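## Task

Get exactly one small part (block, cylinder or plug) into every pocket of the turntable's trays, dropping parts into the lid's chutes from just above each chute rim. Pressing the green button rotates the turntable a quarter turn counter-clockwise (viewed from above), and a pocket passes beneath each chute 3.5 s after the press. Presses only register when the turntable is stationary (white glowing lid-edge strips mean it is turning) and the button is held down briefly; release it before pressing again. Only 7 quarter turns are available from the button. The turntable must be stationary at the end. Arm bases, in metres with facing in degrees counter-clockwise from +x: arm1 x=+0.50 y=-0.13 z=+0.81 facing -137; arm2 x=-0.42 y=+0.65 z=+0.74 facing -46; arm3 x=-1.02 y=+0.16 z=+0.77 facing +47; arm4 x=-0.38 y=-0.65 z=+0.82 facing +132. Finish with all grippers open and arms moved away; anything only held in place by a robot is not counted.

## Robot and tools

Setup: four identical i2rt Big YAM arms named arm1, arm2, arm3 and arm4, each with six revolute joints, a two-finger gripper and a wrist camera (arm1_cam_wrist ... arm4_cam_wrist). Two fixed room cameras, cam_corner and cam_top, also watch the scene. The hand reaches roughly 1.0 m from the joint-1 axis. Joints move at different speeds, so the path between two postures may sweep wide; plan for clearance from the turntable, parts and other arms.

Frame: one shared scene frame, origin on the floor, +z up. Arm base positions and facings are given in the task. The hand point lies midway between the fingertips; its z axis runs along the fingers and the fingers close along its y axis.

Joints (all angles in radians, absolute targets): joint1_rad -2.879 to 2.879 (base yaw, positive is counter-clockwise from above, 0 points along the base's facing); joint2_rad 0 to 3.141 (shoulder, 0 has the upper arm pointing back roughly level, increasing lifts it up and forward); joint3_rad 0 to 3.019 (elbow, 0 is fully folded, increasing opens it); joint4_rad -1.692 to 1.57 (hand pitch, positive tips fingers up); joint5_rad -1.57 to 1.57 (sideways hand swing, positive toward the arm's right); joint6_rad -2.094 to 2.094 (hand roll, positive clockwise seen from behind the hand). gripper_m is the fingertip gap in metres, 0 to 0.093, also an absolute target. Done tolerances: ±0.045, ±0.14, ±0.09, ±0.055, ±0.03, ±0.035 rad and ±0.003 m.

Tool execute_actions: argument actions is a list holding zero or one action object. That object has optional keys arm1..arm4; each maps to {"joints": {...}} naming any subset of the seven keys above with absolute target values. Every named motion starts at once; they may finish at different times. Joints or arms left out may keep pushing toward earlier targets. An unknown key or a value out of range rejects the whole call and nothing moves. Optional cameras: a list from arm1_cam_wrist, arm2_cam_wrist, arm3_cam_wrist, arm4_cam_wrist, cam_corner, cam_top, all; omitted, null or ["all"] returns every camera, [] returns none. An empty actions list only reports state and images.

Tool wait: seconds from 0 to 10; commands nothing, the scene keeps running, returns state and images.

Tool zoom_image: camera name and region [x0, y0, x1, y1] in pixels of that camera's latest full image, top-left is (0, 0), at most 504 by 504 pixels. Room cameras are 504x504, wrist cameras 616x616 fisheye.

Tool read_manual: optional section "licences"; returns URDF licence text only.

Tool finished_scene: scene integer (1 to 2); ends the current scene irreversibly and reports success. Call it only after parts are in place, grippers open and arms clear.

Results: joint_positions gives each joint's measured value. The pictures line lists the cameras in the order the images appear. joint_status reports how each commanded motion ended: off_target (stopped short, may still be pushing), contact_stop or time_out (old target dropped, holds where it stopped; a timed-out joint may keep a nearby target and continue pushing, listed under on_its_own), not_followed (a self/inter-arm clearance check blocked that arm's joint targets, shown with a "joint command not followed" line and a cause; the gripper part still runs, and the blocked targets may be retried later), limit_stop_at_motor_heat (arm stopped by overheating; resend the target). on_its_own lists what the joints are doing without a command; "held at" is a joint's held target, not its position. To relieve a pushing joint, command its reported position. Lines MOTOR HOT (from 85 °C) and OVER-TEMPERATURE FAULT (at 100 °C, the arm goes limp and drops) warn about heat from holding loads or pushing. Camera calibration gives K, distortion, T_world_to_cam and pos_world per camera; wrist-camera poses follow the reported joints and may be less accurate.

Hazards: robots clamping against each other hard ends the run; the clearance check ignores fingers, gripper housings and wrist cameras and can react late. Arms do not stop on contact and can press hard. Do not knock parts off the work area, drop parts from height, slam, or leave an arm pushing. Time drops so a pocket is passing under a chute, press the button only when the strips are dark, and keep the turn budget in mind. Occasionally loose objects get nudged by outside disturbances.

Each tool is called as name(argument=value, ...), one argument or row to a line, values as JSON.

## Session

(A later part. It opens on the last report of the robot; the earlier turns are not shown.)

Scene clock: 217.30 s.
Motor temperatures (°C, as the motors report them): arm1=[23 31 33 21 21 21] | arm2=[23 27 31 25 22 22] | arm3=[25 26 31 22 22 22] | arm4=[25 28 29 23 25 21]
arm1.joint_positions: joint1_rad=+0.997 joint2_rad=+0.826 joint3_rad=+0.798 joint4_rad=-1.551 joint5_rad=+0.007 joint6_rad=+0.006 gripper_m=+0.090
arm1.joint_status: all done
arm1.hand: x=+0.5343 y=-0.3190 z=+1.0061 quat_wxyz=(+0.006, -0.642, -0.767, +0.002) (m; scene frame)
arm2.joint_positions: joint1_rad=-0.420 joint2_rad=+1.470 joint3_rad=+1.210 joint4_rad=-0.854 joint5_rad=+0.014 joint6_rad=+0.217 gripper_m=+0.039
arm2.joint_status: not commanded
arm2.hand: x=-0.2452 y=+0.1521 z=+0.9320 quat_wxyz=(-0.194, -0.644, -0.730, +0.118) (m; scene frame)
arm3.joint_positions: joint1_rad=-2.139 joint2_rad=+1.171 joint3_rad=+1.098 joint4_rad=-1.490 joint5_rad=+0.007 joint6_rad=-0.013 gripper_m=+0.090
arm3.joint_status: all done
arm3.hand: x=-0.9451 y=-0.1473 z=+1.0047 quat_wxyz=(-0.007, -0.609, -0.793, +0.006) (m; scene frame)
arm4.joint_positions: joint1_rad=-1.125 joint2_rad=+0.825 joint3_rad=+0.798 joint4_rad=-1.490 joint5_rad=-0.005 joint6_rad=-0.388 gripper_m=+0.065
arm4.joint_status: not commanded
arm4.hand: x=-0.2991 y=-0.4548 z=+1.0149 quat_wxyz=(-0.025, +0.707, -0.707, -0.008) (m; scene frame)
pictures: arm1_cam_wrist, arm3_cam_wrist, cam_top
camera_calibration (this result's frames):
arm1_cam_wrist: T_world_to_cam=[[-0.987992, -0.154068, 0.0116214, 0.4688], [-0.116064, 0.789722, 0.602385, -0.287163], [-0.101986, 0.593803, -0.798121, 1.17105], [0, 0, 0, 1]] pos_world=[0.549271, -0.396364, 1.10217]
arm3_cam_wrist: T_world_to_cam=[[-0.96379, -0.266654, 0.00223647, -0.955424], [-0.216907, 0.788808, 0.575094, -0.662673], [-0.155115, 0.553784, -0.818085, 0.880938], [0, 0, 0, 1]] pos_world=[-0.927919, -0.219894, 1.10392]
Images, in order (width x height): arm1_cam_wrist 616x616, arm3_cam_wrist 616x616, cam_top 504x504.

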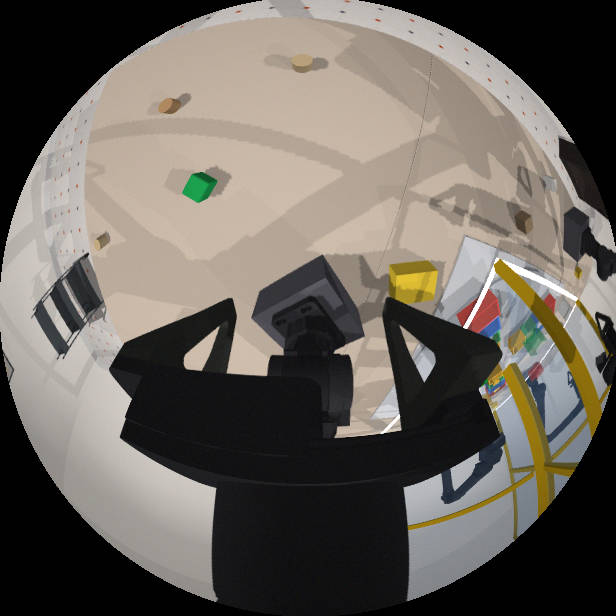

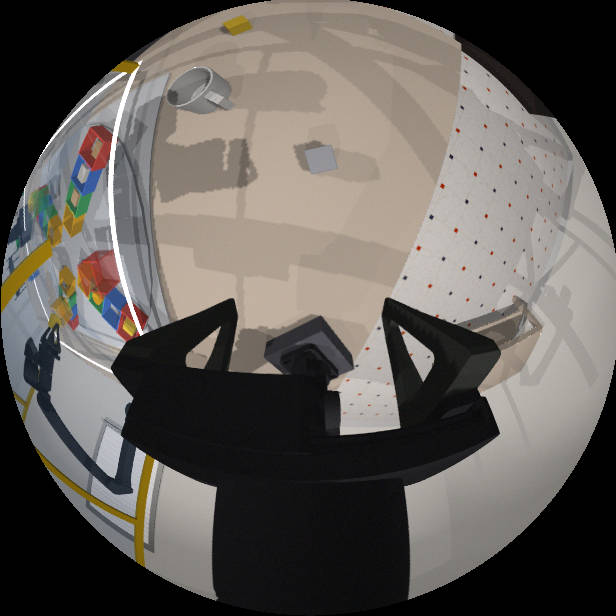

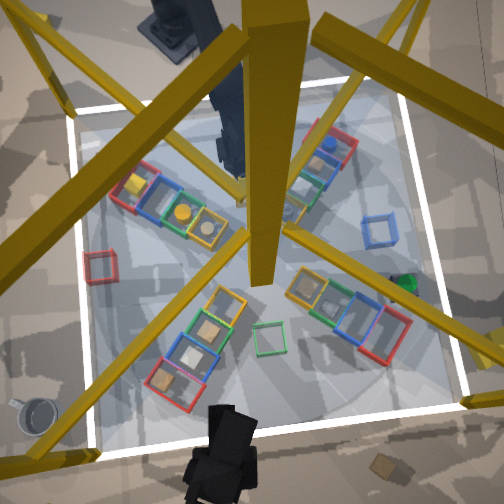

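execute_actions(
  actions=[
    {"arm1":{"joints":{"joint1_rad":1.017,"joint2_rad":1.805,"joint3_rad":1.165,"joint4_rad":-0.88}},"arm3":{"joints":{"joint1_rad":-2.17,"joint2_rad":1.61,"joint3_rad":1.0,"joint4_rad":-0.94,"joint6_rad":-0.23}}},
  ],
  cameras=["arm1_cam_wrist","arm3_cam_wrist"],
)

Scene clock: 229.87 s.
Motor temperatures (°C, as the motors report them): arm1=[23 30 33 21 21 21] | arm2=[23 27 31 25 22 22] | arm3=[25 26 32 22 22 22] | arm4=[25 27 29 23 25 21]
arm1.joint_positions: joint1_rad=+1.010 joint2_rad=+1.810 joint3_rad=+1.154 joint4_rad=-0.895 joint5_rad=+0.007 joint6_rad=+0.006 gripper_m=+0.090
arm1.joint_status: all done
arm1.hand: x=+0.5926 y=-0.6036 z=+0.8115 quat_wxyz=(-0.005, -0.637, -0.771, +0.011) (m; scene frame)
arm2.joint_positions: joint1_rad=-0.420 joint2_rad=+1.470 joint3_rad=+1.210 joint4_rad=-0.854 joint5_rad=+0.014 joint6_rad=+0.217 gripper_m=+0.039
arm2.joint_status: not commanded
arm2.hand: x=-0.2452 y=+0.1521 z=+0.9320 quat_wxyz=(-0.194, -0.644, -0.730, +0.118) (m; scene frame)
arm3.joint_positions: joint1_rad=-2.165 joint2_rad=+1.619 joint3_rad=+0.996 joint4_rad=-0.949 joint5_rad=+0.007 joint6_rad=-0.216 gripper_m=+0.090
arm3.joint_status: all done
arm3.hand: x=-0.9296 y=-0.2467 z=+0.8106 quat_wxyz=(-0.004, -0.536, -0.844, +0.004) (m; scene frame)
arm4.joint_positions: joint1_rad=-1.125 joint2_rad=+0.825 joint3_rad=+0.798 joint4_rad=-1.490 joint5_rad=-0.005 joint6_rad=-0.388 gripper_m=+0.065
arm4.joint_status: not commanded
arm4.hand: x=-0.2991 y=-0.4548 z=+1.0149 quat_wxyz=(-0.025, +0.707, -0.707, -0.008) (m; scene frame)
pictures: arm1_cam_wrist, arm3_cam_wrist
camera_calibration (this result's frames):
arm1_cam_wrist: T_world_to_cam=[[-0.985957, -0.166646, 0.0108633, 0.476639], [-0.129547, 0.804269, 0.579973, 0.0965229], [-0.105387, 0.570421, -0.814563, 1.19188], [0, 0, 0, 1]] pos_world=[0.608059, -0.678074, 0.909703]
arm3_cam_wrist: T_world_to_cam=[[-0.901414, -0.43294, 0.00387588, -0.950882], [-0.349812, 0.733551, 0.582697, -0.612656], [-0.255116, 0.523895, -0.81268, 0.674886], [0, 0, 0, 1]] pos_world=[-0.899278, -0.315831, 0.909144]
Images, in order (width x height): arm1_cam_wrist 616x616, arm3_cam_wrist 616x616.

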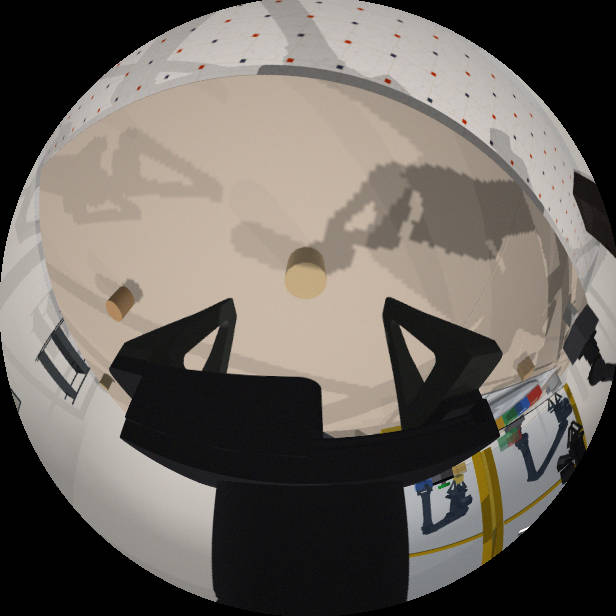

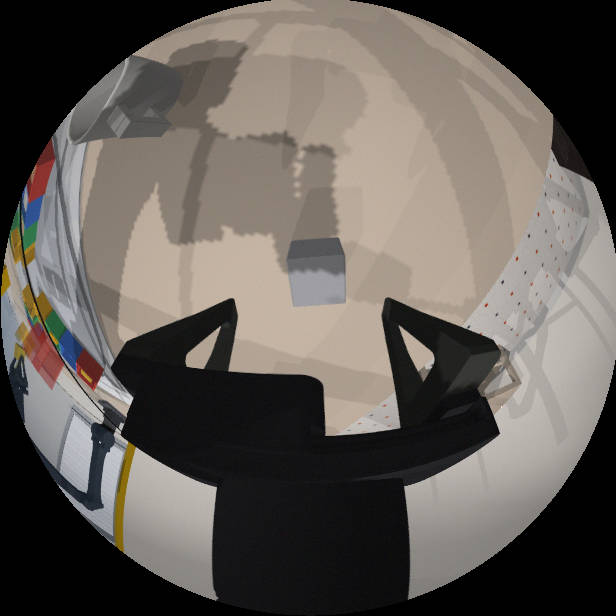

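execute_actions(
  actions=[
    {"arm1":{"joints":{"joint1_rad":1.026,"joint2_rad":1.925,"joint3_rad":1.11,"joint4_rad":-0.75}},"arm3":{"joints":{"joint1_rad":-2.18,"joint2_rad":1.712,"joint3_rad":0.943,"joint4_rad":-0.79,"joint6_rad":-0.28}}},
  ],
  cameras=[],
)

execute_actions(
  actions=[
    {"arm1":{"joints":{"gripper_m":0.02}},"arm3":{"joints":{"gripper_m":0.028}}},
  ],
  cameras=["arm1_cam_wrist","arm3_cam_wrist"],
)

execute_actions(
  actions=[
    {"arm1":{"joints":{"joint2_rad":0.829,"joint3_rad":0.787,"joint4_rad":-1.56}},"arm3":{"joints":{"joint2_rad":1.177,"joint3_rad":1.1,"joint4_rad":-1.494}}},
  ],
  cameras=["arm1_cam_wrist"],
)

Scene clock: 240.67 s.
Motor temperatures (°C, as the motors report them): arm1=[23 32 32 21 21 21] | arm2=[23 27 31 25 22 22] | arm3=[25 26 31 22 22 22] | arm4=[25 27 29 23 25 21]
arm1.joint_positions: joint1_rad=+1.020 joint2_rad=+1.929 joint3_rad=+1.111 joint4_rad=-0.764 joint5_rad=+0.007 joint6_rad=+0.006 gripper_m=+0.090
arm1.joint_status: all done
arm1.hand: x=+0.5952 y=-0.5944 z=+0.7445 quat_wxyz=(+0.007, -0.633, -0.774, +0.001) (m; scene frame)
arm2.joint_positions: joint1_rad=-0.420 joint2_rad=+1.470 joint3_rad=+1.210 joint4_rad=-0.854 joint5_rad=+0.014 joint6_rad=+0.217 gripper_m=+0.039
arm2.joint_status: not commanded
arm2.hand: x=-0.2452 y=+0.1521 z=+0.9320 quat_wxyz=(-0.194, -0.644, -0.730, +0.118) (m; scene frame)
arm3.joint_positions: joint1_rad=-2.173 joint2_rad=+1.721 joint3_rad=+0.939 joint4_rad=-0.798 joint5_rad=+0.007 joint6_rad=-0.266 gripper_m=+0.090
arm3.joint_status: all done
arm3.hand: x=-0.9329 y=-0.2444 z=+0.7534 quat_wxyz=(+0.000, -0.518, -0.855, +0.001) (m; scene frame)
arm4.joint_positions: joint1_rad=-1.125 joint2_rad=+0.825 joint3_rad=+0.798 joint4_rad=-1.490 joint5_rad=-0.005 joint6_rad=-0.388 gripper_m=+0.065
arm4.joint_status: not commanded
arm4.hand: x=-0.2991 y=-0.4548 z=+1.0149 quat_wxyz=(-0.025, +0.707, -0.707, -0.008) (m; scene frame)
pictures: none
No camera images: the call's "cameras" was empty. Leave "cameras" out to get every camera's image.

Scene clock: 241.33 s.
Motor temperatures (°C, as the motors report them): arm1=[23 32 32 21 21 21] | arm2=[23 27 31 25 22 22] | arm3=[25 26 31 22 22 22] | arm4=[25 27 29 23 25 21]
arm1.joint_positions: joint1_rad=+1.020 joint2_rad=+1.929 joint3_rad=+1.111 joint4_rad=-0.764 joint5_rad=+0.007 joint6_rad=+0.006 gripper_m=+0.031
arm1.joint_status: gripper_m off_target (ended at +0.031, target +0.020)
arm1.hand: x=+0.5952 y=-0.5944 z=+0.7445 quat_wxyz=(+0.007, -0.633, -0.774, +0.001) (m; scene frame)
arm2.joint_positions: joint1_rad=-0.420 joint2_rad=+1.470 joint3_rad=+1.210 joint4_rad=-0.854 joint5_rad=+0.014 joint6_rad=+0.217 gripper_m=+0.039
arm2.joint_status: not commanded
arm2.hand: x=-0.2452 y=+0.1521 z=+0.9320 quat_wxyz=(-0.194, -0.644, -0.730, +0.118) (m; scene frame)
arm3.joint_positions: joint1_rad=-2.173 joint2_rad=+1.721 joint3_rad=+0.939 joint4_rad=-0.798 joint5_rad=+0.008 joint6_rad=-0.267 gripper_m=+0.040
arm3.joint_status: gripper_m off_target (ended at +0.040, target +0.028)
arm3.hand: x=-0.9332 y=-0.2445 z=+0.7534 quat_wxyz=(+0.000, -0.518, -0.855, +0.001) (m; scene frame)
arm4.joint_positions: joint1_rad=-1.125 joint2_rad=+0.825 joint3_rad=+0.798 joint4_rad=-1.490 joint5_rad=-0.005 joint6_rad=-0.388 gripper_m=+0.065
arm4.joint_status: not commanded
arm4.hand: x=-0.2991 y=-0.4548 z=+1.0149 quat_wxyz=(-0.025, +0.707, -0.707, -0.008) (m; scene frame)
pictures: arm1_cam_wrist, arm3_cam_wrist
camera_calibration (this result's frames):
arm1_cam_wrist: T_world_to_cam=[[-0.984267, -0.176297, 0.0117589, 0.474054], [-0.133303, 0.784619, 0.605478, 0.0998517], [-0.11597, 0.594384, -0.795775, 1.13885], [0, 0, 0, 1]] pos_world=[0.611979, -0.671683, 0.840233]
arm3_cam_wrist: T_world_to_cam=[[-0.882065, -0.47112, 0.00273923, -0.943416], [-0.379109, 0.713224, 0.589566, -0.619663], [-0.27971, 0.518997, -0.807716, 0.598433], [0, 0, 0, 1]] pos_world=[-0.899687, -0.313088, 0.85128]
Images, in order (width x height): arm1_cam_wrist 616x616, arm3_cam_wrist 616x616.

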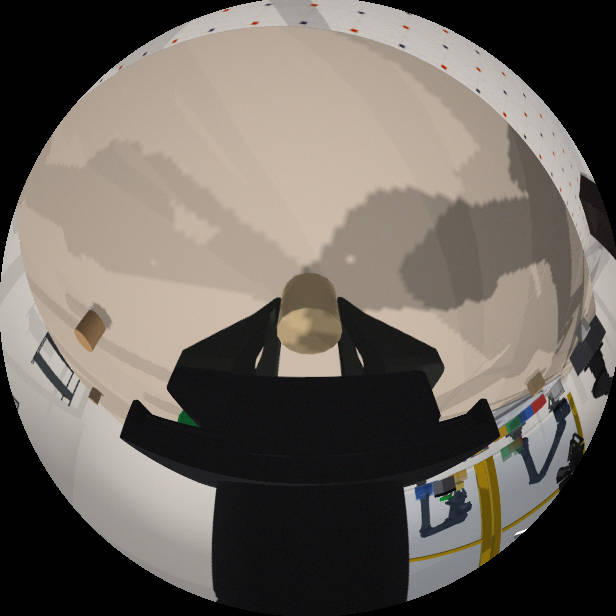

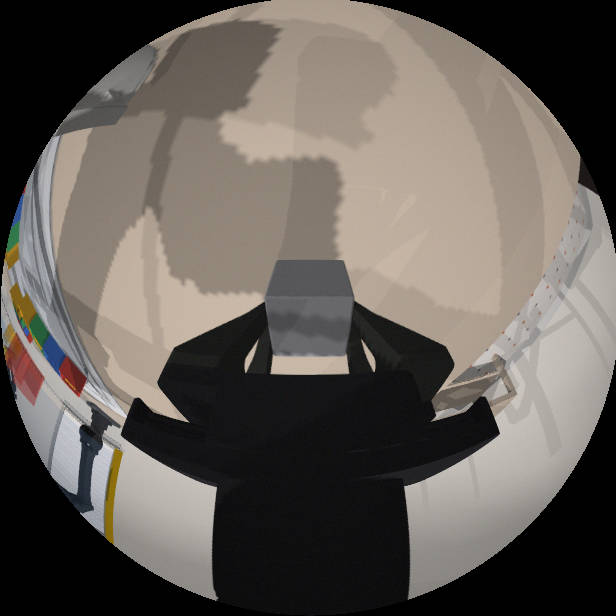

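Scene clock: 242.87 s.
Motor temperatures (°C, as the motors report them): arm1=[23 32 32 21 21 21] | arm2=[23 27 31 25 22 22] | arm3=[25 26 32 22 22 22] | arm4=[25 27 29 23 25 21]
arm1.joint_positions: joint1_rad=+1.020 joint2_rad=+0.825 joint3_rad=+0.793 joint4_rad=-1.548 joint5_rad=+0.007 joint6_rad=+0.006 gripper_m=+0.031
arm1.joint_status: all done
arm1.hand: x=+0.5385 y=-0.3176 z=+1.0041 quat_wxyz=(+0.006, -0.633, -0.774, +0.001) (m; scene frame)
arm2.joint_positions: joint1_rad=-0.420 joint2_rad=+1.470 joint3_rad=+1.210 joint4_rad=-0.854 joint5_rad=+0.014 joint6_rad=+0.217 gripper_m=+0.039
arm2.joint_status: not commanded
arm2.hand: x=-0.2452 y=+0.1521 z=+0.9320 quat_wxyz=(-0.194, -0.644, -0.730, +0.118) (m; scene frame)
arm3.joint_positions: joint1_rad=-2.173 joint2_rad=+1.174 joint3_rad=+1.071 joint4_rad=-1.487 joint5_rad=+0.008 joint6_rad=-0.267 gripper_m=+0.040
arm3.joint_status: all done
arm3.hand: x=-0.9570 y=-0.1436 z=+0.9938 quat_wxyz=(+0.003, -0.518, -0.855, -0.002) (m; scene frame)
arm4.joint_positions: joint1_rad=-1.125 joint2_rad=+0.825 joint3_rad=+0.798 joint4_rad=-1.490 joint5_rad=-0.005 joint6_rad=-0.388 gripper_m=+0.065
arm4.joint_status: not commanded
arm4.hand: x=-0.2991 y=-0.4548 z=+1.0149 quat_wxyz=(-0.025, +0.707, -0.707, -0.008) (m; scene frame)
pictures: arm1_cam_wrist
camera_calibration (this result's frames):
arm1_cam_wrist: T_world_to_cam=[[-0.98427, -0.176281, 0.011706, 0.464024], [-0.133543, 0.785747, 0.60396, -0.280054], [-0.115664, 0.592897, -0.796929, 1.17491], [0, 0, 0, 1]] pos_world=[0.555222, -0.394753, 1.10003]
Images, in order (width x height): arm1_cam_wrist 616x616.

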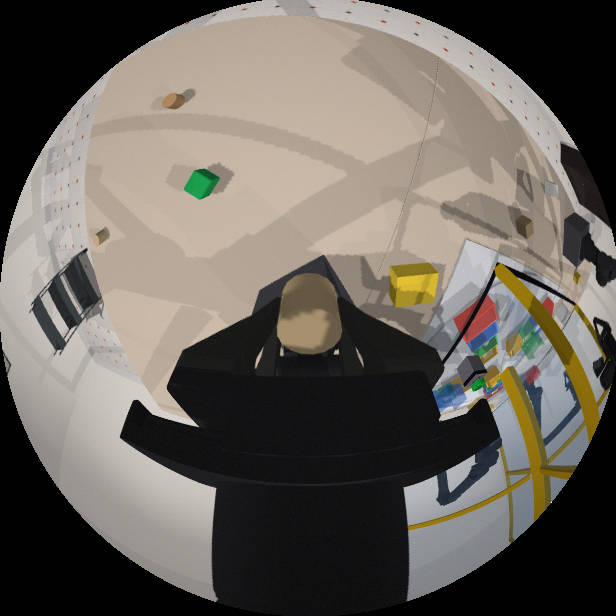

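execute_actions(
  actions=[
    {"arm1":{"joints":{"joint1_rad":-0.828,"joint6_rad":1.1}},"arm3":{"joints":{"joint1_rad":-1.253,"joint6_rad":-0.56,"joint3_rad":1.4,"joint2_rad":1.4}}},
  ],
  cameras=[],
)

execute_actions(
  actions=[
    {"arm1":{"joints":{"joint2_rad":1.455,"joint3_rad":1.2,"joint4_rad":-1.23}},"arm3":{"joints":{"joint3_rad":1.34,"joint2_rad":1.61,"joint4_rad":-1.275}}},
  ],
  cameras=["arm1_cam_wrist","arm3_cam_wrist"],
)

Scene clock: 250.10 s.
Motor temperatures (°C, as the motors report them): arm1=[23 31 33 21 21 21] | arm2=[23 27 31 26 22 22] | arm3=[25 26 33 22 22 22] | arm4=[25 27 29 23 25 21]
arm1.joint_positions: joint1_rad=-0.825 joint2_rad=+0.825 joint3_rad=+0.793 joint4_rad=-1.548 joint5_rad=+0.008 joint6_rad=+1.092 gripper_m=+0.031
arm1.joint_status: all done
arm1.hand: x=+0.3069 y=-0.1119 z=+1.0044 quat_wxyz=(+0.004, -0.836, +0.548, -0.002) (m; scene frame)
arm2.joint_positions: joint1_rad=-0.420 joint2_rad=+1.470 joint3_rad=+1.210 joint4_rad=-0.854 joint5_rad=+0.014 joint6_rad=+0.217 gripper_m=+0.039
arm2.joint_status: not commanded
arm2.hand: x=-0.2452 y=+0.1521 z=+0.9320 quat_wxyz=(-0.194, -0.644, -0.730, +0.118) (m; scene frame)
arm3.joint_positions: joint1_rad=-1.250 joint2_rad=+1.420 joint3_rad=+1.350 joint4_rad=-1.490 joint5_rad=+0.008 joint6_rad=-0.546 gripper_m=+0.040
arm3.joint_status: all done
arm3.hand: x=-0.6455 y=-0.0128 z=+1.0169 quat_wxyz=(-0.007, +0.057, -0.998, +0.012) (m; scene frame)
arm4.joint_positions: joint1_rad=-1.125 joint2_rad=+0.825 joint3_rad=+0.798 joint4_rad=-1.490 joint5_rad=-0.005 joint6_rad=-0.388 gripper_m=+0.065
arm4.joint_status: not commanded
arm4.hand: x=-0.2991 y=-0.4548 z=+1.0149 quat_wxyz=(-0.025, +0.707, -0.707, -0.008) (m; scene frame)
pictures: none
No camera images: the call's "cameras" was empty. Leave "cameras" out to get every camera's image.

Scene clock: 251.53 s.
Motor temperatures (°C, as the motors report them): arm1=[23 31 33 21 21 21] | arm2=[23 27 31 26 22 22] | arm3=[25 26 33 22 22 22] | arm4=[25 27 29 23 25 21]
arm1.joint_positions: joint1_rad=-0.825 joint2_rad=+1.462 joint3_rad=+1.162 joint4_rad=-1.237 joint5_rad=+0.008 joint6_rad=+1.093 gripper_m=+0.031
arm1.joint_status: all done
arm1.hand: x=+0.0802 y=-0.0962 z=+0.9642 quat_wxyz=(-0.006, -0.836, +0.549, +0.017) (m; scene frame)
arm2.joint_positions: joint1_rad=-0.420 joint2_rad=+1.470 joint3_rad=+1.210 joint4_rad=-0.854 joint5_rad=+0.014 joint6_rad=+0.217 gripper_m=+0.039
arm2.joint_status: not commanded
arm2.hand: x=-0.2452 y=+0.1521 z=+0.9320 quat_wxyz=(-0.194, -0.644, -0.730, +0.118) (m; scene frame)
arm3.joint_positions: joint1_rad=-1.249 joint2_rad=+1.624 joint3_rad=+1.338 joint4_rad=-1.285 joint5_rad=+0.008 joint6_rad=-0.546 gripper_m=+0.040
arm3.joint_status: all done
arm3.hand: x=-0.5899 y=-0.0388 z=+0.9263 quat_wxyz=(-0.002, +0.057, -0.998, +0.009) (m; scene frame)
arm4.joint_positions: joint1_rad=-1.125 joint2_rad=+0.825 joint3_rad=+0.798 joint4_rad=-1.490 joint5_rad=-0.005 joint6_rad=-0.388 gripper_m=+0.065
arm4.joint_status: not commanded
arm4.hand: x=-0.2991 y=-0.4548 z=+1.0149 quat_wxyz=(-0.025, +0.707, -0.707, -0.008) (m; scene frame)
pictures: arm1_cam_wrist, arm3_cam_wrist
camera_calibration (this result's frames):
arm1_cam_wrist: T_world_to_cam=[[0.925879, 0.376747, -0.0284444, -0.00886817], [0.322211, -0.748051, 0.580172, -0.652293], [0.197301, -0.546334, -0.813997, 0.840625], [0, 0, 0, 1]] pos_world=[0.0525315, -0.025345, 1.06246]
arm3_cam_wrist: T_world_to_cam=[[0.122505, -0.992288, 0.0189178, 0.0132526], [-0.803711, -0.088005, 0.588475, -1.01872], [-0.582272, -0.0872959, -0.808294, 0.525796], [0, 0, 0, 1]] pos_world=[-0.514227, -0.0306025, 1.02424]
Images, in order (width x height): arm1_cam_wrist 616x616, arm3_cam_wrist 616x616.

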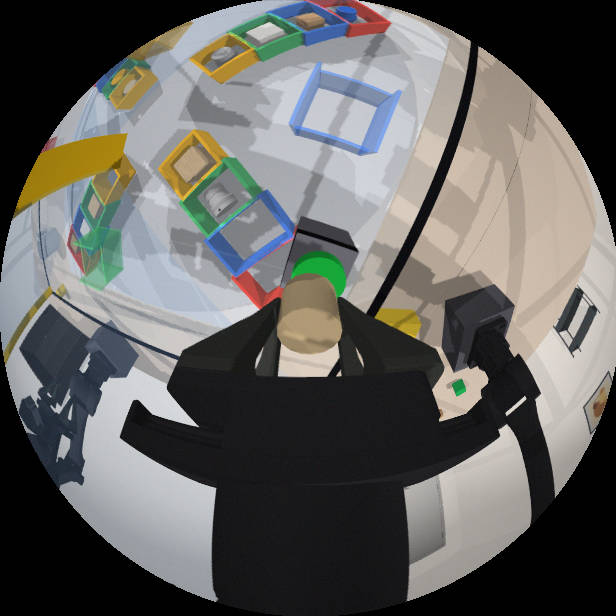

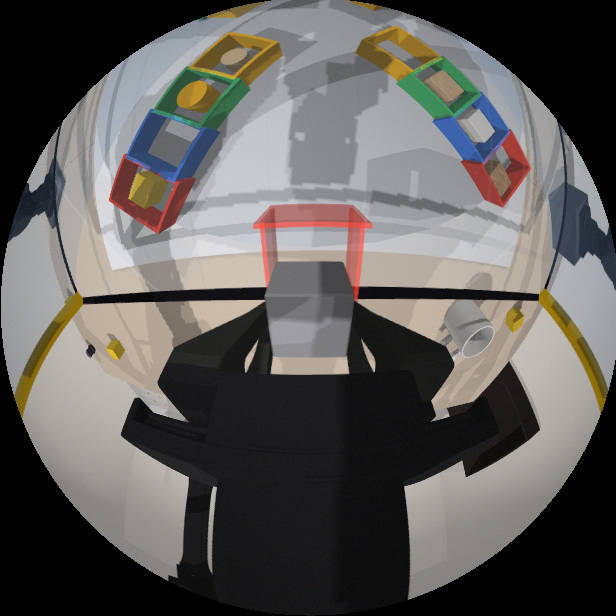

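execute_actions(
  actions=[
    {"arm1":{"joints":{"joint2_rad":1.58,"joint3_rad":1.15}}},
  ],
  cameras=["cam_top"],
)

execute_actions(
  actions=[
    {"arm1":{"joints":{"joint2_rad":1.5,"joint3_rad":1.35}}},
  ],
  cameras=[],
)

execute_actions(
  actions=[
    {"arm1":{"joints":{"joint1_rad":-1.1,"joint2_rad":1.645}}},
  ],
  cameras=[],
)

wait(
  seconds=0.3,
)

execute_actions(
  actions=[
    {"arm1":{"joints":{"gripper_m":0.065}}},
  ],
  cameras=[],
)

execute_actions(
  actions=[
    {"arm1":{"joints":{"joint1_rad":-0.8,"joint2_rad":0.829,"joint3_rad":0.787,"joint4_rad":-1.56}}},
  ],
  cameras=[],
)

execute_actions(
  actions=[
    {"arm1":{"joints":{"joint1_rad":1.61,"joint6_rad":0,"gripper_m":0.09}}},
  ],
  cameras=[],
)

execute_actions(
  actions=[
    {"arm1":{"joints":{"joint2_rad":1.424,"joint3_rad":0.696,"joint4_rad":-0.835}}},
  ],
  cameras=["cam_top","arm1_cam_wrist"],
)

Scene clock: 272.60 s.
Motor temperatures (°C, as the motors report them): arm1=[23 32 37 21 21 21] | arm2=[23 27 31 26 22 22] | arm3=[25 27 33 22 22 22] | arm4=[25 27 30 23 25 21]
arm1.joint_positions: joint1_rad=-0.825 joint2_rad=+1.547 joint3_rad=+1.169 joint4_rad=-1.235 joint5_rad=+0.006 joint6_rad=+1.094 gripper_m=+0.031
arm1.joint_status: all done
arm1.hand: x=+0.0760 y=-0.0963 z=+0.9327 quat_wxyz=(+0.011, -0.835, +0.549, -0.016) (m; scene frame)
arm2.joint_positions: joint1_rad=-0.420 joint2_rad=+1.470 joint3_rad=+1.210 joint4_rad=-0.854 joint5_rad=+0.014 joint6_rad=+0.217 gripper_m=+0.039
arm2.joint_status: not commanded
arm2.hand: x=-0.2452 y=+0.1521 z=+0.9320 quat_wxyz=(-0.194, -0.644, -0.730, +0.118) (m; scene frame)
arm3.joint_positions: joint1_rad=-1.249 joint2_rad=+1.624 joint3_rad=+1.338 joint4_rad=-1.285 joint5_rad=+0.008 joint6_rad=-0.546 gripper_m=+0.040
arm3.joint_status: not commanded
arm3.hand: x=-0.5899 y=-0.0388 z=+0.9263 quat_wxyz=(-0.002, +0.057, -0.998, +0.009) (m; scene frame)
arm4.joint_positions: joint1_rad=-1.125 joint2_rad=+0.825 joint3_rad=+0.798 joint4_rad=-1.490 joint5_rad=-0.005 joint6_rad=-0.388 gripper_m=+0.065
arm4.joint_status: not commanded
arm4.hand: x=-0.2991 y=-0.4548 z=+1.0149 quat_wxyz=(-0.025, +0.707, -0.707, -0.008) (m; scene frame)
pictures: cam_top
Images, in order (width x height): cam_top 504x504.

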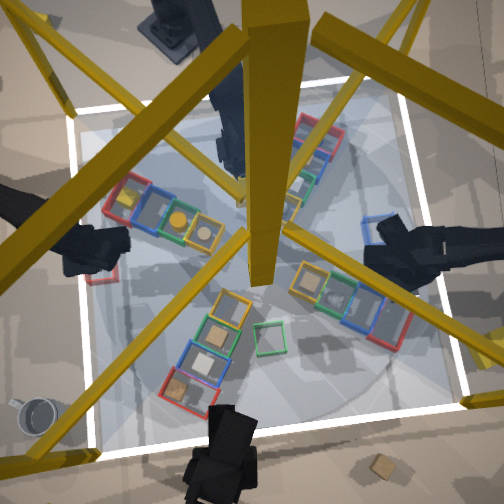

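Scene clock: 273.67 s.
Motor temperatures (°C, as the motors report them): arm1=[23 32 37 21 21 21] | arm2=[23 27 31 26 22 22] | arm3=[25 27 33 22 22 22] | arm4=[25 27 30 23 25 21]
arm1.joint_positions: joint1_rad=-0.825 joint2_rad=+1.491 joint3_rad=+1.316 joint4_rad=-1.235 joint5_rad=+0.006 joint6_rad=+1.094 gripper_m=+0.031
arm1.joint_status: all done
arm1.hand: x=+0.0272 y=-0.0927 z=+1.0124 quat_wxyz=(-0.038, -0.833, +0.548, +0.072) (m; scene frame)
arm2.joint_positions: joint1_rad=-0.420 joint2_rad=+1.470 joint3_rad=+1.210 joint4_rad=-0.854 joint5_rad=+0.014 joint6_rad=+0.217 gripper_m=+0.039
arm2.joint_status: not commanded
arm2.hand: x=-0.2452 y=+0.1521 z=+0.9320 quat_wxyz=(-0.194, -0.644, -0.730, +0.118) (m; scene frame)
arm3.joint_positions: joint1_rad=-1.249 joint2_rad=+1.624 joint3_rad=+1.338 joint4_rad=-1.285 joint5_rad=+0.008 joint6_rad=-0.546 gripper_m=+0.040
arm3.joint_status: not commanded
arm3.hand: x=-0.5899 y=-0.0388 z=+0.9263 quat_wxyz=(-0.002, +0.057, -0.998, +0.009) (m; scene frame)
arm4.joint_positions: joint1_rad=-1.125 joint2_rad=+0.825 joint3_rad=+0.798 joint4_rad=-1.490 joint5_rad=-0.005 joint6_rad=-0.388 gripper_m=+0.065
arm4.joint_status: not commanded
arm4.hand: x=-0.2991 y=-0.4548 z=+1.0149 quat_wxyz=(-0.025, +0.707, -0.707, -0.008) (m; scene frame)
pictures: none
No camera images: the call's "cameras" was empty. Leave "cameras" out to get every camera's image.

Scene clock: 274.93 s.
Motor temperatures (°C, as the motors report them): arm1=[23 32 37 21 21 21] | arm2=[23 27 31 26 22 22] | arm3=[25 27 33 22 22 22] | arm4=[25 27 30 23 25 21]
arm1.joint_positions: joint1_rad=-1.100 joint2_rad=+1.651 joint3_rad=+1.316 joint4_rad=-1.235 joint5_rad=+0.008 joint6_rad=+1.094 gripper_m=+0.031
arm1.joint_status: all done
arm1.hand: x=+0.0485 y=+0.0364 z=+0.9391 quat_wxyz=(+0.002, -0.753, +0.658, +0.002) (m; scene frame)
arm2.joint_positions: joint1_rad=-0.420 joint2_rad=+1.470 joint3_rad=+1.210 joint4_rad=-0.854 joint5_rad=+0.014 joint6_rad=+0.217 gripper_m=+0.039
arm2.joint_status: not commanded
arm2.hand: x=-0.2452 y=+0.1521 z=+0.9320 quat_wxyz=(-0.194, -0.644, -0.730, +0.118) (m; scene frame)
arm3.joint_positions: joint1_rad=-1.249 joint2_rad=+1.624 joint3_rad=+1.338 joint4_rad=-1.285 joint5_rad=+0.008 joint6_rad=-0.546 gripper_m=+0.040
arm3.joint_status: not commanded
arm3.hand: x=-0.5899 y=-0.0388 z=+0.9263 quat_wxyz=(-0.002, +0.057, -0.998, +0.009) (m; scene frame)
arm4.joint_positions: joint1_rad=-1.125 joint2_rad=+0.825 joint3_rad=+0.798 joint4_rad=-1.490 joint5_rad=-0.005 joint6_rad=-0.388 gripper_m=+0.065
arm4.joint_status: not commanded
arm4.hand: x=-0.2991 y=-0.4548 z=+1.0149 quat_wxyz=(-0.025, +0.707, -0.707, -0.008) (m; scene frame)
pictures: none
No camera images: the call's "cameras" was empty. Leave "cameras" out to get every camera's image.

Scene clock: 275.23 s.
Motor temperatures (°C, as the motors report them): arm1=[23 32 37 21 21 21] | arm2=[23 27 31 26 22 22] | arm3=[25 27 33 22 22 22] | arm4=[25 27 30 23 25 21]
arm1.joint_positions: joint1_rad=-1.100 joint2_rad=+1.651 joint3_rad=+1.316 joint4_rad=-1.235 joint5_rad=+0.008 joint6_rad=+1.094 gripper_m=+0.031
arm1.joint_status: all done
arm1.hand: x=+0.0485 y=+0.0364 z=+0.9391 quat_wxyz=(+0.002, -0.753, +0.658, +0.002) (m; scene frame)
arm2.joint_positions: joint1_rad=-0.420 joint2_rad=+1.470 joint3_rad=+1.210 joint4_rad=-0.854 joint5_rad=+0.014 joint6_rad=+0.217 gripper_m=+0.039
arm2.joint_status: not commanded
arm2.hand: x=-0.2452 y=+0.1521 z=+0.9320 quat_wxyz=(-0.194, -0.644, -0.730, +0.118) (m; scene frame)
arm3.joint_positions: joint1_rad=-1.249 joint2_rad=+1.624 joint3_rad=+1.338 joint4_rad=-1.285 joint5_rad=+0.008 joint6_rad=-0.546 gripper_m=+0.040
arm3.joint_status: not commanded
arm3.hand: x=-0.5899 y=-0.0388 z=+0.9263 quat_wxyz=(-0.002, +0.057, -0.998, +0.009) (m; scene frame)
arm4.joint_positions: joint1_rad=-1.125 joint2_rad=+0.825 joint3_rad=+0.798 joint4_rad=-1.490 joint5_rad=-0.005 joint6_rad=-0.388 gripper_m=+0.065
arm4.joint_status: not commanded
arm4.hand: x=-0.2991 y=-0.4548 z=+1.0149 quat_wxyz=(-0.025, +0.707, -0.707, -0.008) (m; scene frame)
wait: 0.30 s; at rest by 0.27 s
pictures: arm1_cam_wrist, arm2_cam_wrist, arm3_cam_wrist, arm4_cam_wrist, cam_corner, cam_top
camera_calibration (this result's frames):
arm1_cam_wrist: T_world_to_cam=[[0.993813, 0.111047, 0.00217232, -0.0525896], [0.0881528, -0.800519, 0.592789, -0.526884], [0.0675664, -0.58893, -0.805355, 0.898618], [0, 0, 0, 1]] pos_world=[0.0379942, 0.113282, 1.03615]
arm2_cam_wrist: T_world_to_cam=[[-0.986098, -0.153389, -0.0638915, -0.159094], [-0.161942, 0.973281, 0.162783, -0.339326], [0.0372153, 0.170867, -0.984591, 1.02584], [0, 0, 0, 1]] pos_world=[-0.25001, 0.130575, 1.0551]
arm3_cam_wrist: T_world_to_cam=[[0.122505, -0.992288, 0.0189178, 0.0132526], [-0.803711, -0.088005, 0.588475, -1.01872], [-0.582272, -0.0872959, -0.808294, 0.525796], [0, 0, 0, 1]] pos_world=[-0.514227, -0.0306025, 1.02424]
arm4_cam_wrist: T_world_to_cam=[[0.999655, -0.0122716, 0.0232274, 0.274698], [-0.0230369, -0.834457, 0.550591, -0.942497], [0.0126257, -0.550936, -0.834452, 0.722205], [0, 0, 0, 1]] pos_world=[-0.305434, -0.385214, 1.1152]
Images, in order (width x height): arm1_cam_wrist 616x616, arm2_cam_wrist 616x616, arm3_cam_wrist 616x616, arm4_cam_wrist 616x616, cam_corner 504x504, cam_top 504x504.

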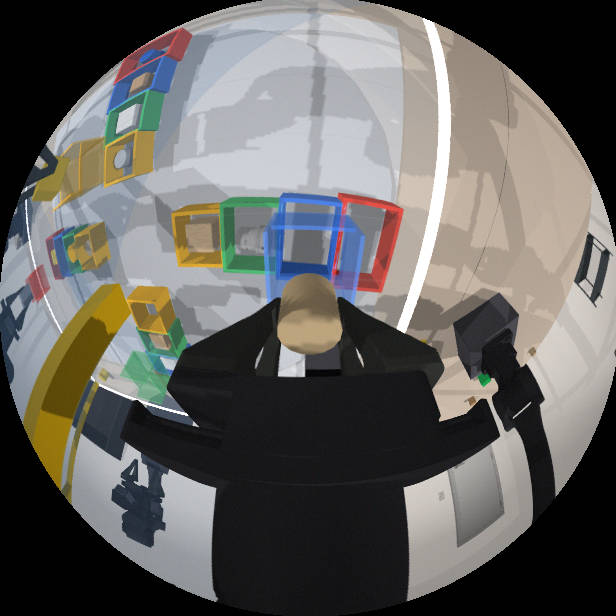

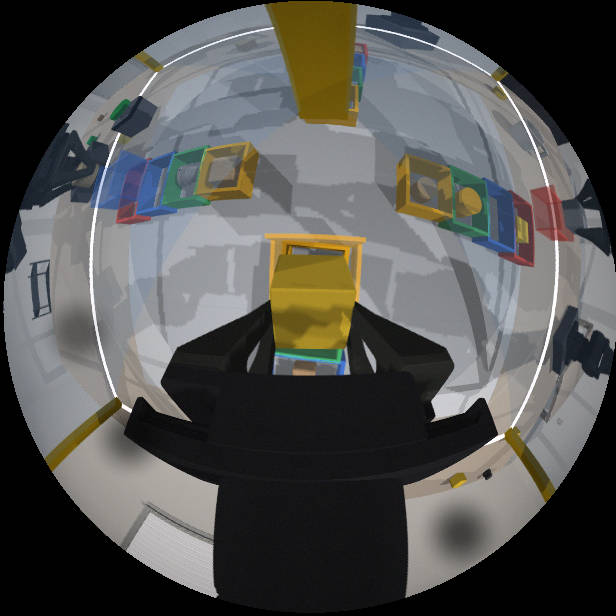

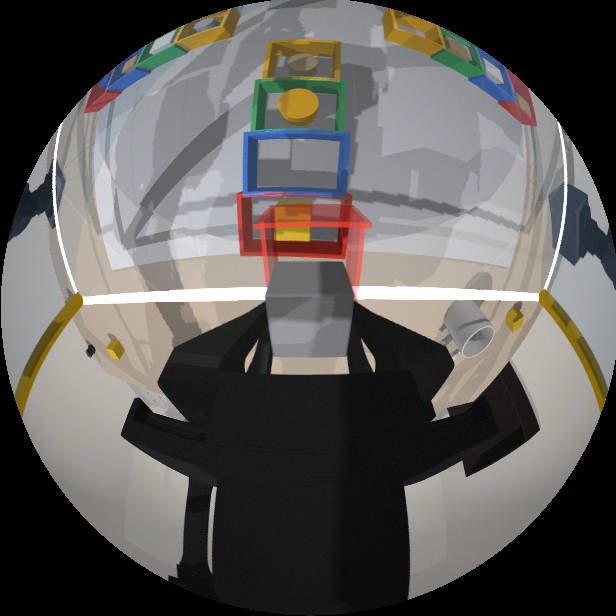

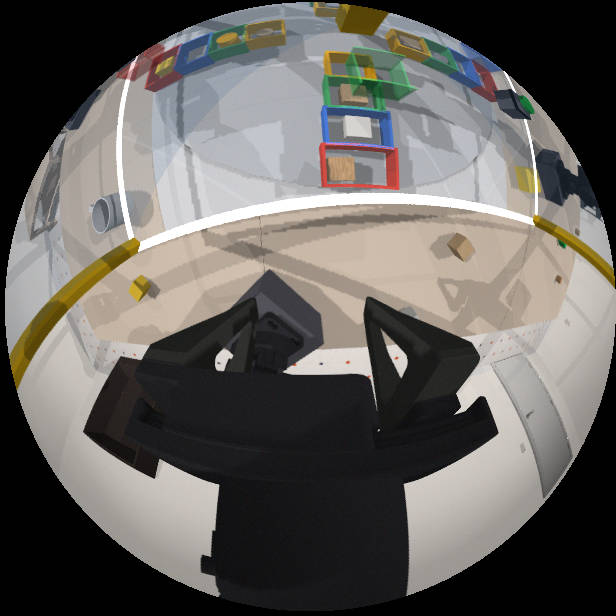

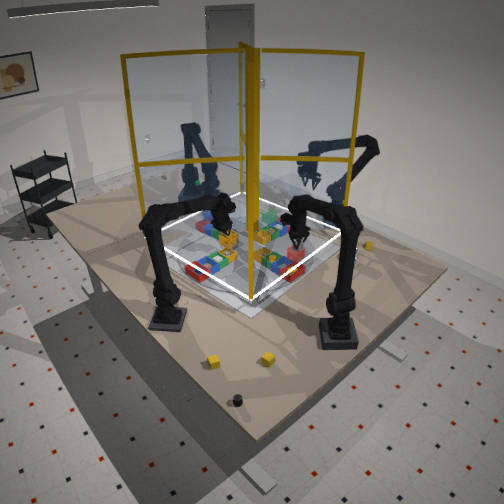

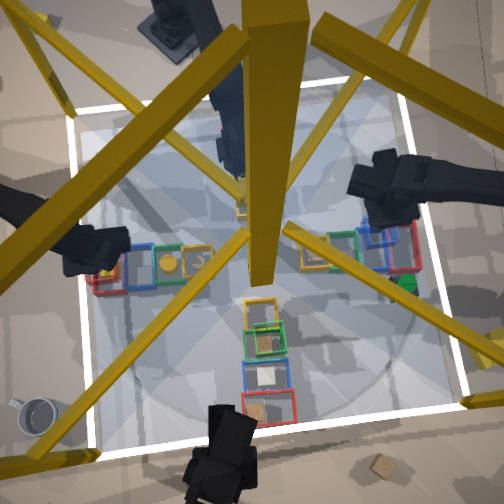

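Scene clock: 275.83 s.
Motor temperatures (°C, as the motors report them): arm1=[23 32 37 21 21 21] | arm2=[23 27 31 26 22 22] | arm3=[25 27 33 22 22 22] | arm4=[25 27 30 23 25 21]
arm1.joint_positions: joint1_rad=-1.100 joint2_rad=+1.651 joint3_rad=+1.316 joint4_rad=-1.235 joint5_rad=+0.008 joint6_rad=+1.094 gripper_m=+0.065
arm1.joint_status: all done
arm1.hand: x=+0.0485 y=+0.0364 z=+0.9391 quat_wxyz=(+0.002, -0.753, +0.658, +0.002) (m; scene frame)
arm2.joint_positions: joint1_rad=-0.420 joint2_rad=+1.470 joint3_rad=+1.210 joint4_rad=-0.854 joint5_rad=+0.014 joint6_rad=+0.217 gripper_m=+0.039
arm2.joint_status: not commanded
arm2.hand: x=-0.2452 y=+0.1521 z=+0.9320 quat_wxyz=(-0.194, -0.644, -0.730, +0.118) (m; scene frame)
arm3.joint_positions: joint1_rad=-1.249 joint2_rad=+1.624 joint3_rad=+1.338 joint4_rad=-1.285 joint5_rad=+0.008 joint6_rad=-0.546 gripper_m=+0.040
arm3.joint_status: not commanded
arm3.hand: x=-0.5899 y=-0.0388 z=+0.9263 quat_wxyz=(-0.002, +0.057, -0.998, +0.009) (m; scene frame)
arm4.joint_positions: joint1_rad=-1.125 joint2_rad=+0.825 joint3_rad=+0.798 joint4_rad=-1.490 joint5_rad=-0.005 joint6_rad=-0.388 gripper_m=+0.065
arm4.joint_status: not commanded
arm4.hand: x=-0.2991 y=-0.4548 z=+1.0149 quat_wxyz=(-0.025, +0.707, -0.707, -0.008) (m; scene frame)
pictures: none
No camera images: the call's "cameras" was empty. Leave "cameras" out to get every camera's image.

Scene clock: 277.20 s.
Motor temperatures (°C, as the motors report them): arm1=[23 32 37 21 21 21] | arm2=[23 27 32 26 22 22] | arm3=[25 27 33 22 22 22] | arm4=[25 27 30 23 25 21]
arm1.joint_positions: joint1_rad=-0.794 joint2_rad=+0.826 joint3_rad=+0.799 joint4_rad=-1.551 joint5_rad=+0.005 joint6_rad=+1.094 gripper_m=+0.065
arm1.joint_status: all done
arm1.hand: x=+0.3059 y=-0.1184 z=+1.0065 quat_wxyz=(+0.003, -0.844, +0.536, -0.001) (m; scene frame)
arm2.joint_positions: joint1_rad=-0.420 joint2_rad=+1.470 joint3_rad=+1.210 joint4_rad=-0.854 joint5_rad=+0.014 joint6_rad=+0.217 gripper_m=+0.039
arm2.joint_status: not commanded
arm2.hand: x=-0.2452 y=+0.1521 z=+0.9320 quat_wxyz=(-0.194, -0.644, -0.730, +0.118) (m; scene frame)
arm3.joint_positions: joint1_rad=-1.249 joint2_rad=+1.624 joint3_rad=+1.338 joint4_rad=-1.285 joint5_rad=+0.008 joint6_rad=-0.546 gripper_m=+0.040
arm3.joint_status: not commanded
arm3.hand: x=-0.5899 y=-0.0388 z=+0.9263 quat_wxyz=(-0.002, +0.057, -0.998, +0.009) (m; scene frame)
arm4.joint_positions: joint1_rad=-1.125 joint2_rad=+0.825 joint3_rad=+0.798 joint4_rad=-1.490 joint5_rad=-0.005 joint6_rad=-0.388 gripper_m=+0.065
arm4.joint_status: not commanded
arm4.hand: x=-0.2991 y=-0.4548 z=+1.0149 quat_wxyz=(-0.025, +0.707, -0.707, -0.008) (m; scene frame)
pictures: none
No camera images: the call's "cameras" was empty. Leave "cameras" out to get every camera's image.

Scene clock: 279.40 s.
Motor temperatures (°C, as the motors report them): arm1=[23 32 36 21 21 21] | arm2=[23 27 32 26 22 22] | arm3=[25 28 33 22 22 22] | arm4=[25 27 30 23 25 21]
arm1.joint_positions: joint1_rad=+1.607 joint2_rad=+0.826 joint3_rad=+0.799 joint4_rad=-1.551 joint5_rad=+0.007 joint6_rad=+0.007 gripper_m=+0.090
arm1.joint_status: all done
arm1.hand: x=+0.6382 y=-0.2651 z=+1.0059 quat_wxyz=(+0.006, -0.383, -0.924, +0.003) (m; scene frame)
arm2.joint_positions: joint1_rad=-0.420 joint2_rad=+1.470 joint3_rad=+1.210 joint4_rad=-0.854 joint5_rad=+0.014 joint6_rad=+0.217 gripper_m=+0.039
arm2.joint_status: not commanded
arm2.hand: x=-0.2452 y=+0.1521 z=+0.9320 quat_wxyz=(-0.194, -0.644, -0.730, +0.118) (m; scene frame)
arm3.joint_positions: joint1_rad=-1.249 joint2_rad=+1.624 joint3_rad=+1.338 joint4_rad=-1.285 joint5_rad=+0.008 joint6_rad=-0.546 gripper_m=+0.040
arm3.joint_status: not commanded
arm3.hand: x=-0.5899 y=-0.0388 z=+0.9263 quat_wxyz=(-0.002, +0.057, -0.998, +0.009) (m; scene frame)
arm4.joint_positions: joint1_rad=-1.125 joint2_rad=+0.825 joint3_rad=+0.798 joint4_rad=-1.490 joint5_rad=-0.005 joint6_rad=-0.388 gripper_m=+0.065
arm4.joint_status: not commanded
arm4.hand: x=-0.2991 y=-0.4548 z=+1.0149 quat_wxyz=(-0.025, +0.707, -0.707, -0.008) (m; scene frame)
pictures: none
No camera images: the call's "cameras" was empty. Leave "cameras" out to get every camera's image.

Scene clock: 280.80 s.
Motor temperatures (°C, as the motors report them): arm1=[23 32 36 21 21 21] | arm2=[23 27 32 26 22 22] | arm3=[25 28 33 22 22 22] | arm4=[25 27 30 23 25 21]
arm1.joint_positions: joint1_rad=+1.607 joint2_rad=+1.421 joint3_rad=+0.706 joint4_rad=-0.850 joint5_rad=+0.007 joint6_rad=+0.007 gripper_m=+0.090
arm1.joint_status: all done
arm1.hand: x=+0.7283 y=-0.3548 z=+0.8256 quat_wxyz=(+0.000, -0.383, -0.924, +0.006) (m; scene frame)
arm2.joint_positions: joint1_rad=-0.420 joint2_rad=+1.470 joint3_rad=+1.210 joint4_rad=-0.854 joint5_rad=+0.014 joint6_rad=+0.217 gripper_m=+0.039
arm2.joint_status: not commanded
arm2.hand: x=-0.2452 y=+0.1521 z=+0.9320 quat_wxyz=(-0.194, -0.644, -0.730, +0.118) (m; scene frame)
arm3.joint_positions: joint1_rad=-1.249 joint2_rad=+1.624 joint3_rad=+1.338 joint4_rad=-1.285 joint5_rad=+0.008 joint6_rad=-0.546 gripper_m=+0.040
arm3.joint_status: not commanded
arm3.hand: x=-0.5899 y=-0.0388 z=+0.9263 quat_wxyz=(-0.002, +0.057, -0.998, +0.009) (m; scene frame)
arm4.joint_positions: joint1_rad=-1.125 joint2_rad=+0.825 joint3_rad=+0.798 joint4_rad=-1.490 joint5_rad=-0.005 joint6_rad=-0.388 gripper_m=+0.065
arm4.joint_status: not commanded
arm4.hand: x=-0.2991 y=-0.4548 z=+1.0149 quat_wxyz=(-0.025, +0.707, -0.707, -0.008) (m; scene frame)
pictures: arm1_cam_wrist, cam_top
camera_calibration (this result's frames):
arm1_cam_wrist: T_world_to_cam=[[-0.72268, -0.691087, 0.0115238, 0.273374], [-0.551406, 0.586505, 0.593265, 0.124805], [-0.416757, 0.422386, -0.804925, 1.24208], [0, 0, 0, 1]] pos_world=[0.784025, -0.408911, 0.922587]
Images, in order (width x height): arm1_cam_wrist 616x616, cam_top 504x504.

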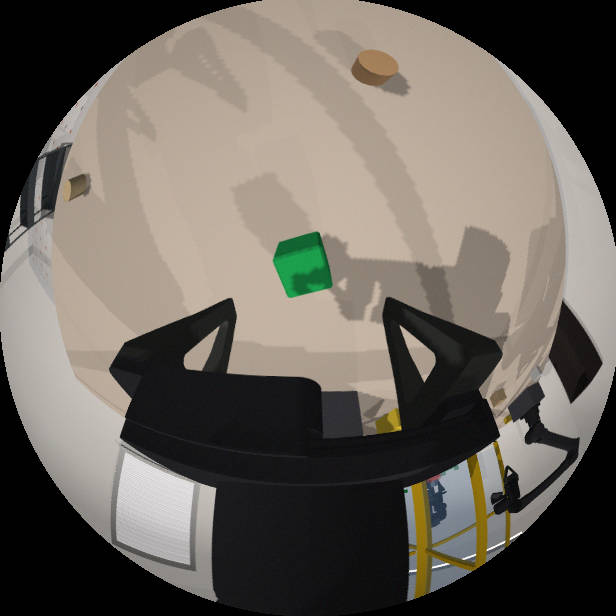

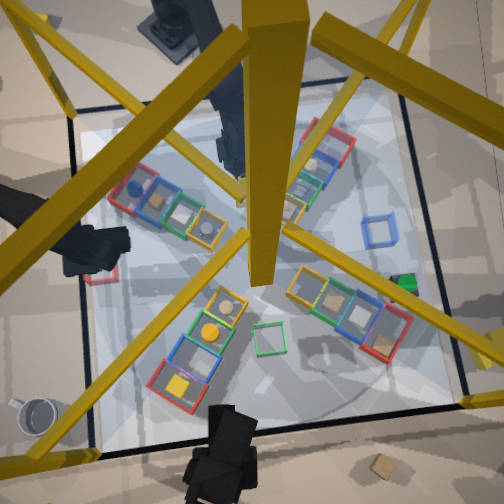

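execute_actions(
  actions=[
    {"arm1":{"joints":{"joint1_rad":1.63,"joint2_rad":1.612,"joint3_rad":0.625,"joint4_rad":-0.58,"joint6_rad":-0.29}}},
  ],
  cameras=[],
)

execute_actions(
  actions=[
    {"arm1":{"joints":{"gripper_m":0.025}}},
  ],
  cameras=["arm1_cam_wrist"],
)

Scene clock: 287.03 s.
Motor temperatures (°C, as the motors report them): arm1=[23 31 34 21 21 21] | arm2=[23 27 32 26 22 22] | arm3=[25 28 33 22 22 22] | arm4=[25 27 30 22 25 21]
arm1.joint_positions: joint1_rad=+1.624 joint2_rad=+1.617 joint3_rad=+0.628 joint4_rad=-0.595 joint5_rad=+0.007 joint6_rad=-0.282 gripper_m=+0.090
arm1.joint_status: all done
arm1.hand: x=+0.7260 y=-0.3453 z=+0.7477 quat_wxyz=(+0.008, -0.237, -0.971, +0.001) (m; scene frame)
arm2.joint_positions: joint1_rad=-0.420 joint2_rad=+1.470 joint3_rad=+1.210 joint4_rad=-0.854 joint5_rad=+0.014 joint6_rad=+0.217 gripper_m=+0.039
arm2.joint_status: not commanded
arm2.hand: x=-0.2452 y=+0.1521 z=+0.9320 quat_wxyz=(-0.194, -0.644, -0.730, +0.118) (m; scene frame)
arm3.joint_positions: joint1_rad=-1.249 joint2_rad=+1.624 joint3_rad=+1.338 joint4_rad=-1.285 joint5_rad=+0.008 joint6_rad=-0.546 gripper_m=+0.040
arm3.joint_status: not commanded
arm3.hand: x=-0.5899 y=-0.0388 z=+0.9263 quat_wxyz=(-0.002, +0.057, -0.998, +0.009) (m; scene frame)
arm4.joint_positions: joint1_rad=-1.125 joint2_rad=+0.825 joint3_rad=+0.798 joint4_rad=-1.490 joint5_rad=-0.005 joint6_rad=-0.388 gripper_m=+0.065
arm4.joint_status: not commanded
arm4.hand: x=-0.2991 y=-0.4548 z=+1.0149 quat_wxyz=(-0.025, +0.707, -0.707, -0.008) (m; scene frame)
pictures: none
No camera images: the call's "cameras" was empty. Leave "cameras" out to get every camera's image.

Scene clock: 287.67 s.
Motor temperatures (°C, as the motors report them): arm1=[23 31 34 21 21 21] | arm2=[23 27 32 26 22 22] | arm3=[25 28 33 22 22 22] | arm4=[25 27 30 22 25 21]
arm1.joint_positions: joint1_rad=+1.624 joint2_rad=+1.617 joint3_rad=+0.628 joint4_rad=-0.594 joint5_rad=+0.007 joint6_rad=-0.283 gripper_m=+0.039
arm1.joint_status: gripper_m off_target (ended at +0.039, target +0.025)
arm1.hand: x=+0.7261 y=-0.3454 z=+0.7477 quat_wxyz=(+0.008, -0.237, -0.971, +0.001) (m; scene frame)
arm2.joint_positions: joint1_rad=-0.420 joint2_rad=+1.470 joint3_rad=+1.210 joint4_rad=-0.854 joint5_rad=+0.014 joint6_rad=+0.217 gripper_m=+0.039
arm2.joint_status: not commanded
arm2.hand: x=-0.2452 y=+0.1521 z=+0.9320 quat_wxyz=(-0.194, -0.644, -0.730, +0.118) (m; scene frame)
arm3.joint_positions: joint1_rad=-1.249 joint2_rad=+1.624 joint3_rad=+1.338 joint4_rad=-1.285 joint5_rad=+0.008 joint6_rad=-0.546 gripper_m=+0.040
arm3.joint_status: not commanded
arm3.hand: x=-0.5899 y=-0.0388 z=+0.9263 quat_wxyz=(-0.002, +0.057, -0.998, +0.009) (m; scene frame)
arm4.joint_positions: joint1_rad=-1.125 joint2_rad=+0.825 joint3_rad=+0.798 joint4_rad=-1.490 joint5_rad=-0.005 joint6_rad=-0.388 gripper_m=+0.065
arm4.joint_status: not commanded
arm4.hand: x=-0.2991 y=-0.4548 z=+1.0149 quat_wxyz=(-0.025, +0.707, -0.707, -0.008) (m; scene frame)
pictures: arm1_cam_wrist
camera_calibration (this result's frames):
arm1_cam_wrist: T_world_to_cam=[[-0.479861, -0.877308, 0.00797147, 0.0411885], [-0.693145, 0.384668, 0.609574, 0.185292], [-0.53785, 0.286985, -0.792689, 1.20648], [0, 0, 0, 1]] pos_world=[0.797105, -0.381383, 0.843086]
Images, in order (width x height): arm1_cam_wrist 616x616.

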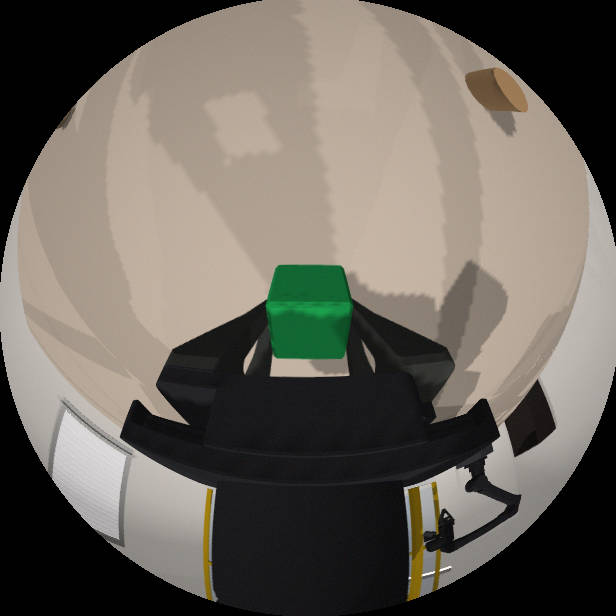

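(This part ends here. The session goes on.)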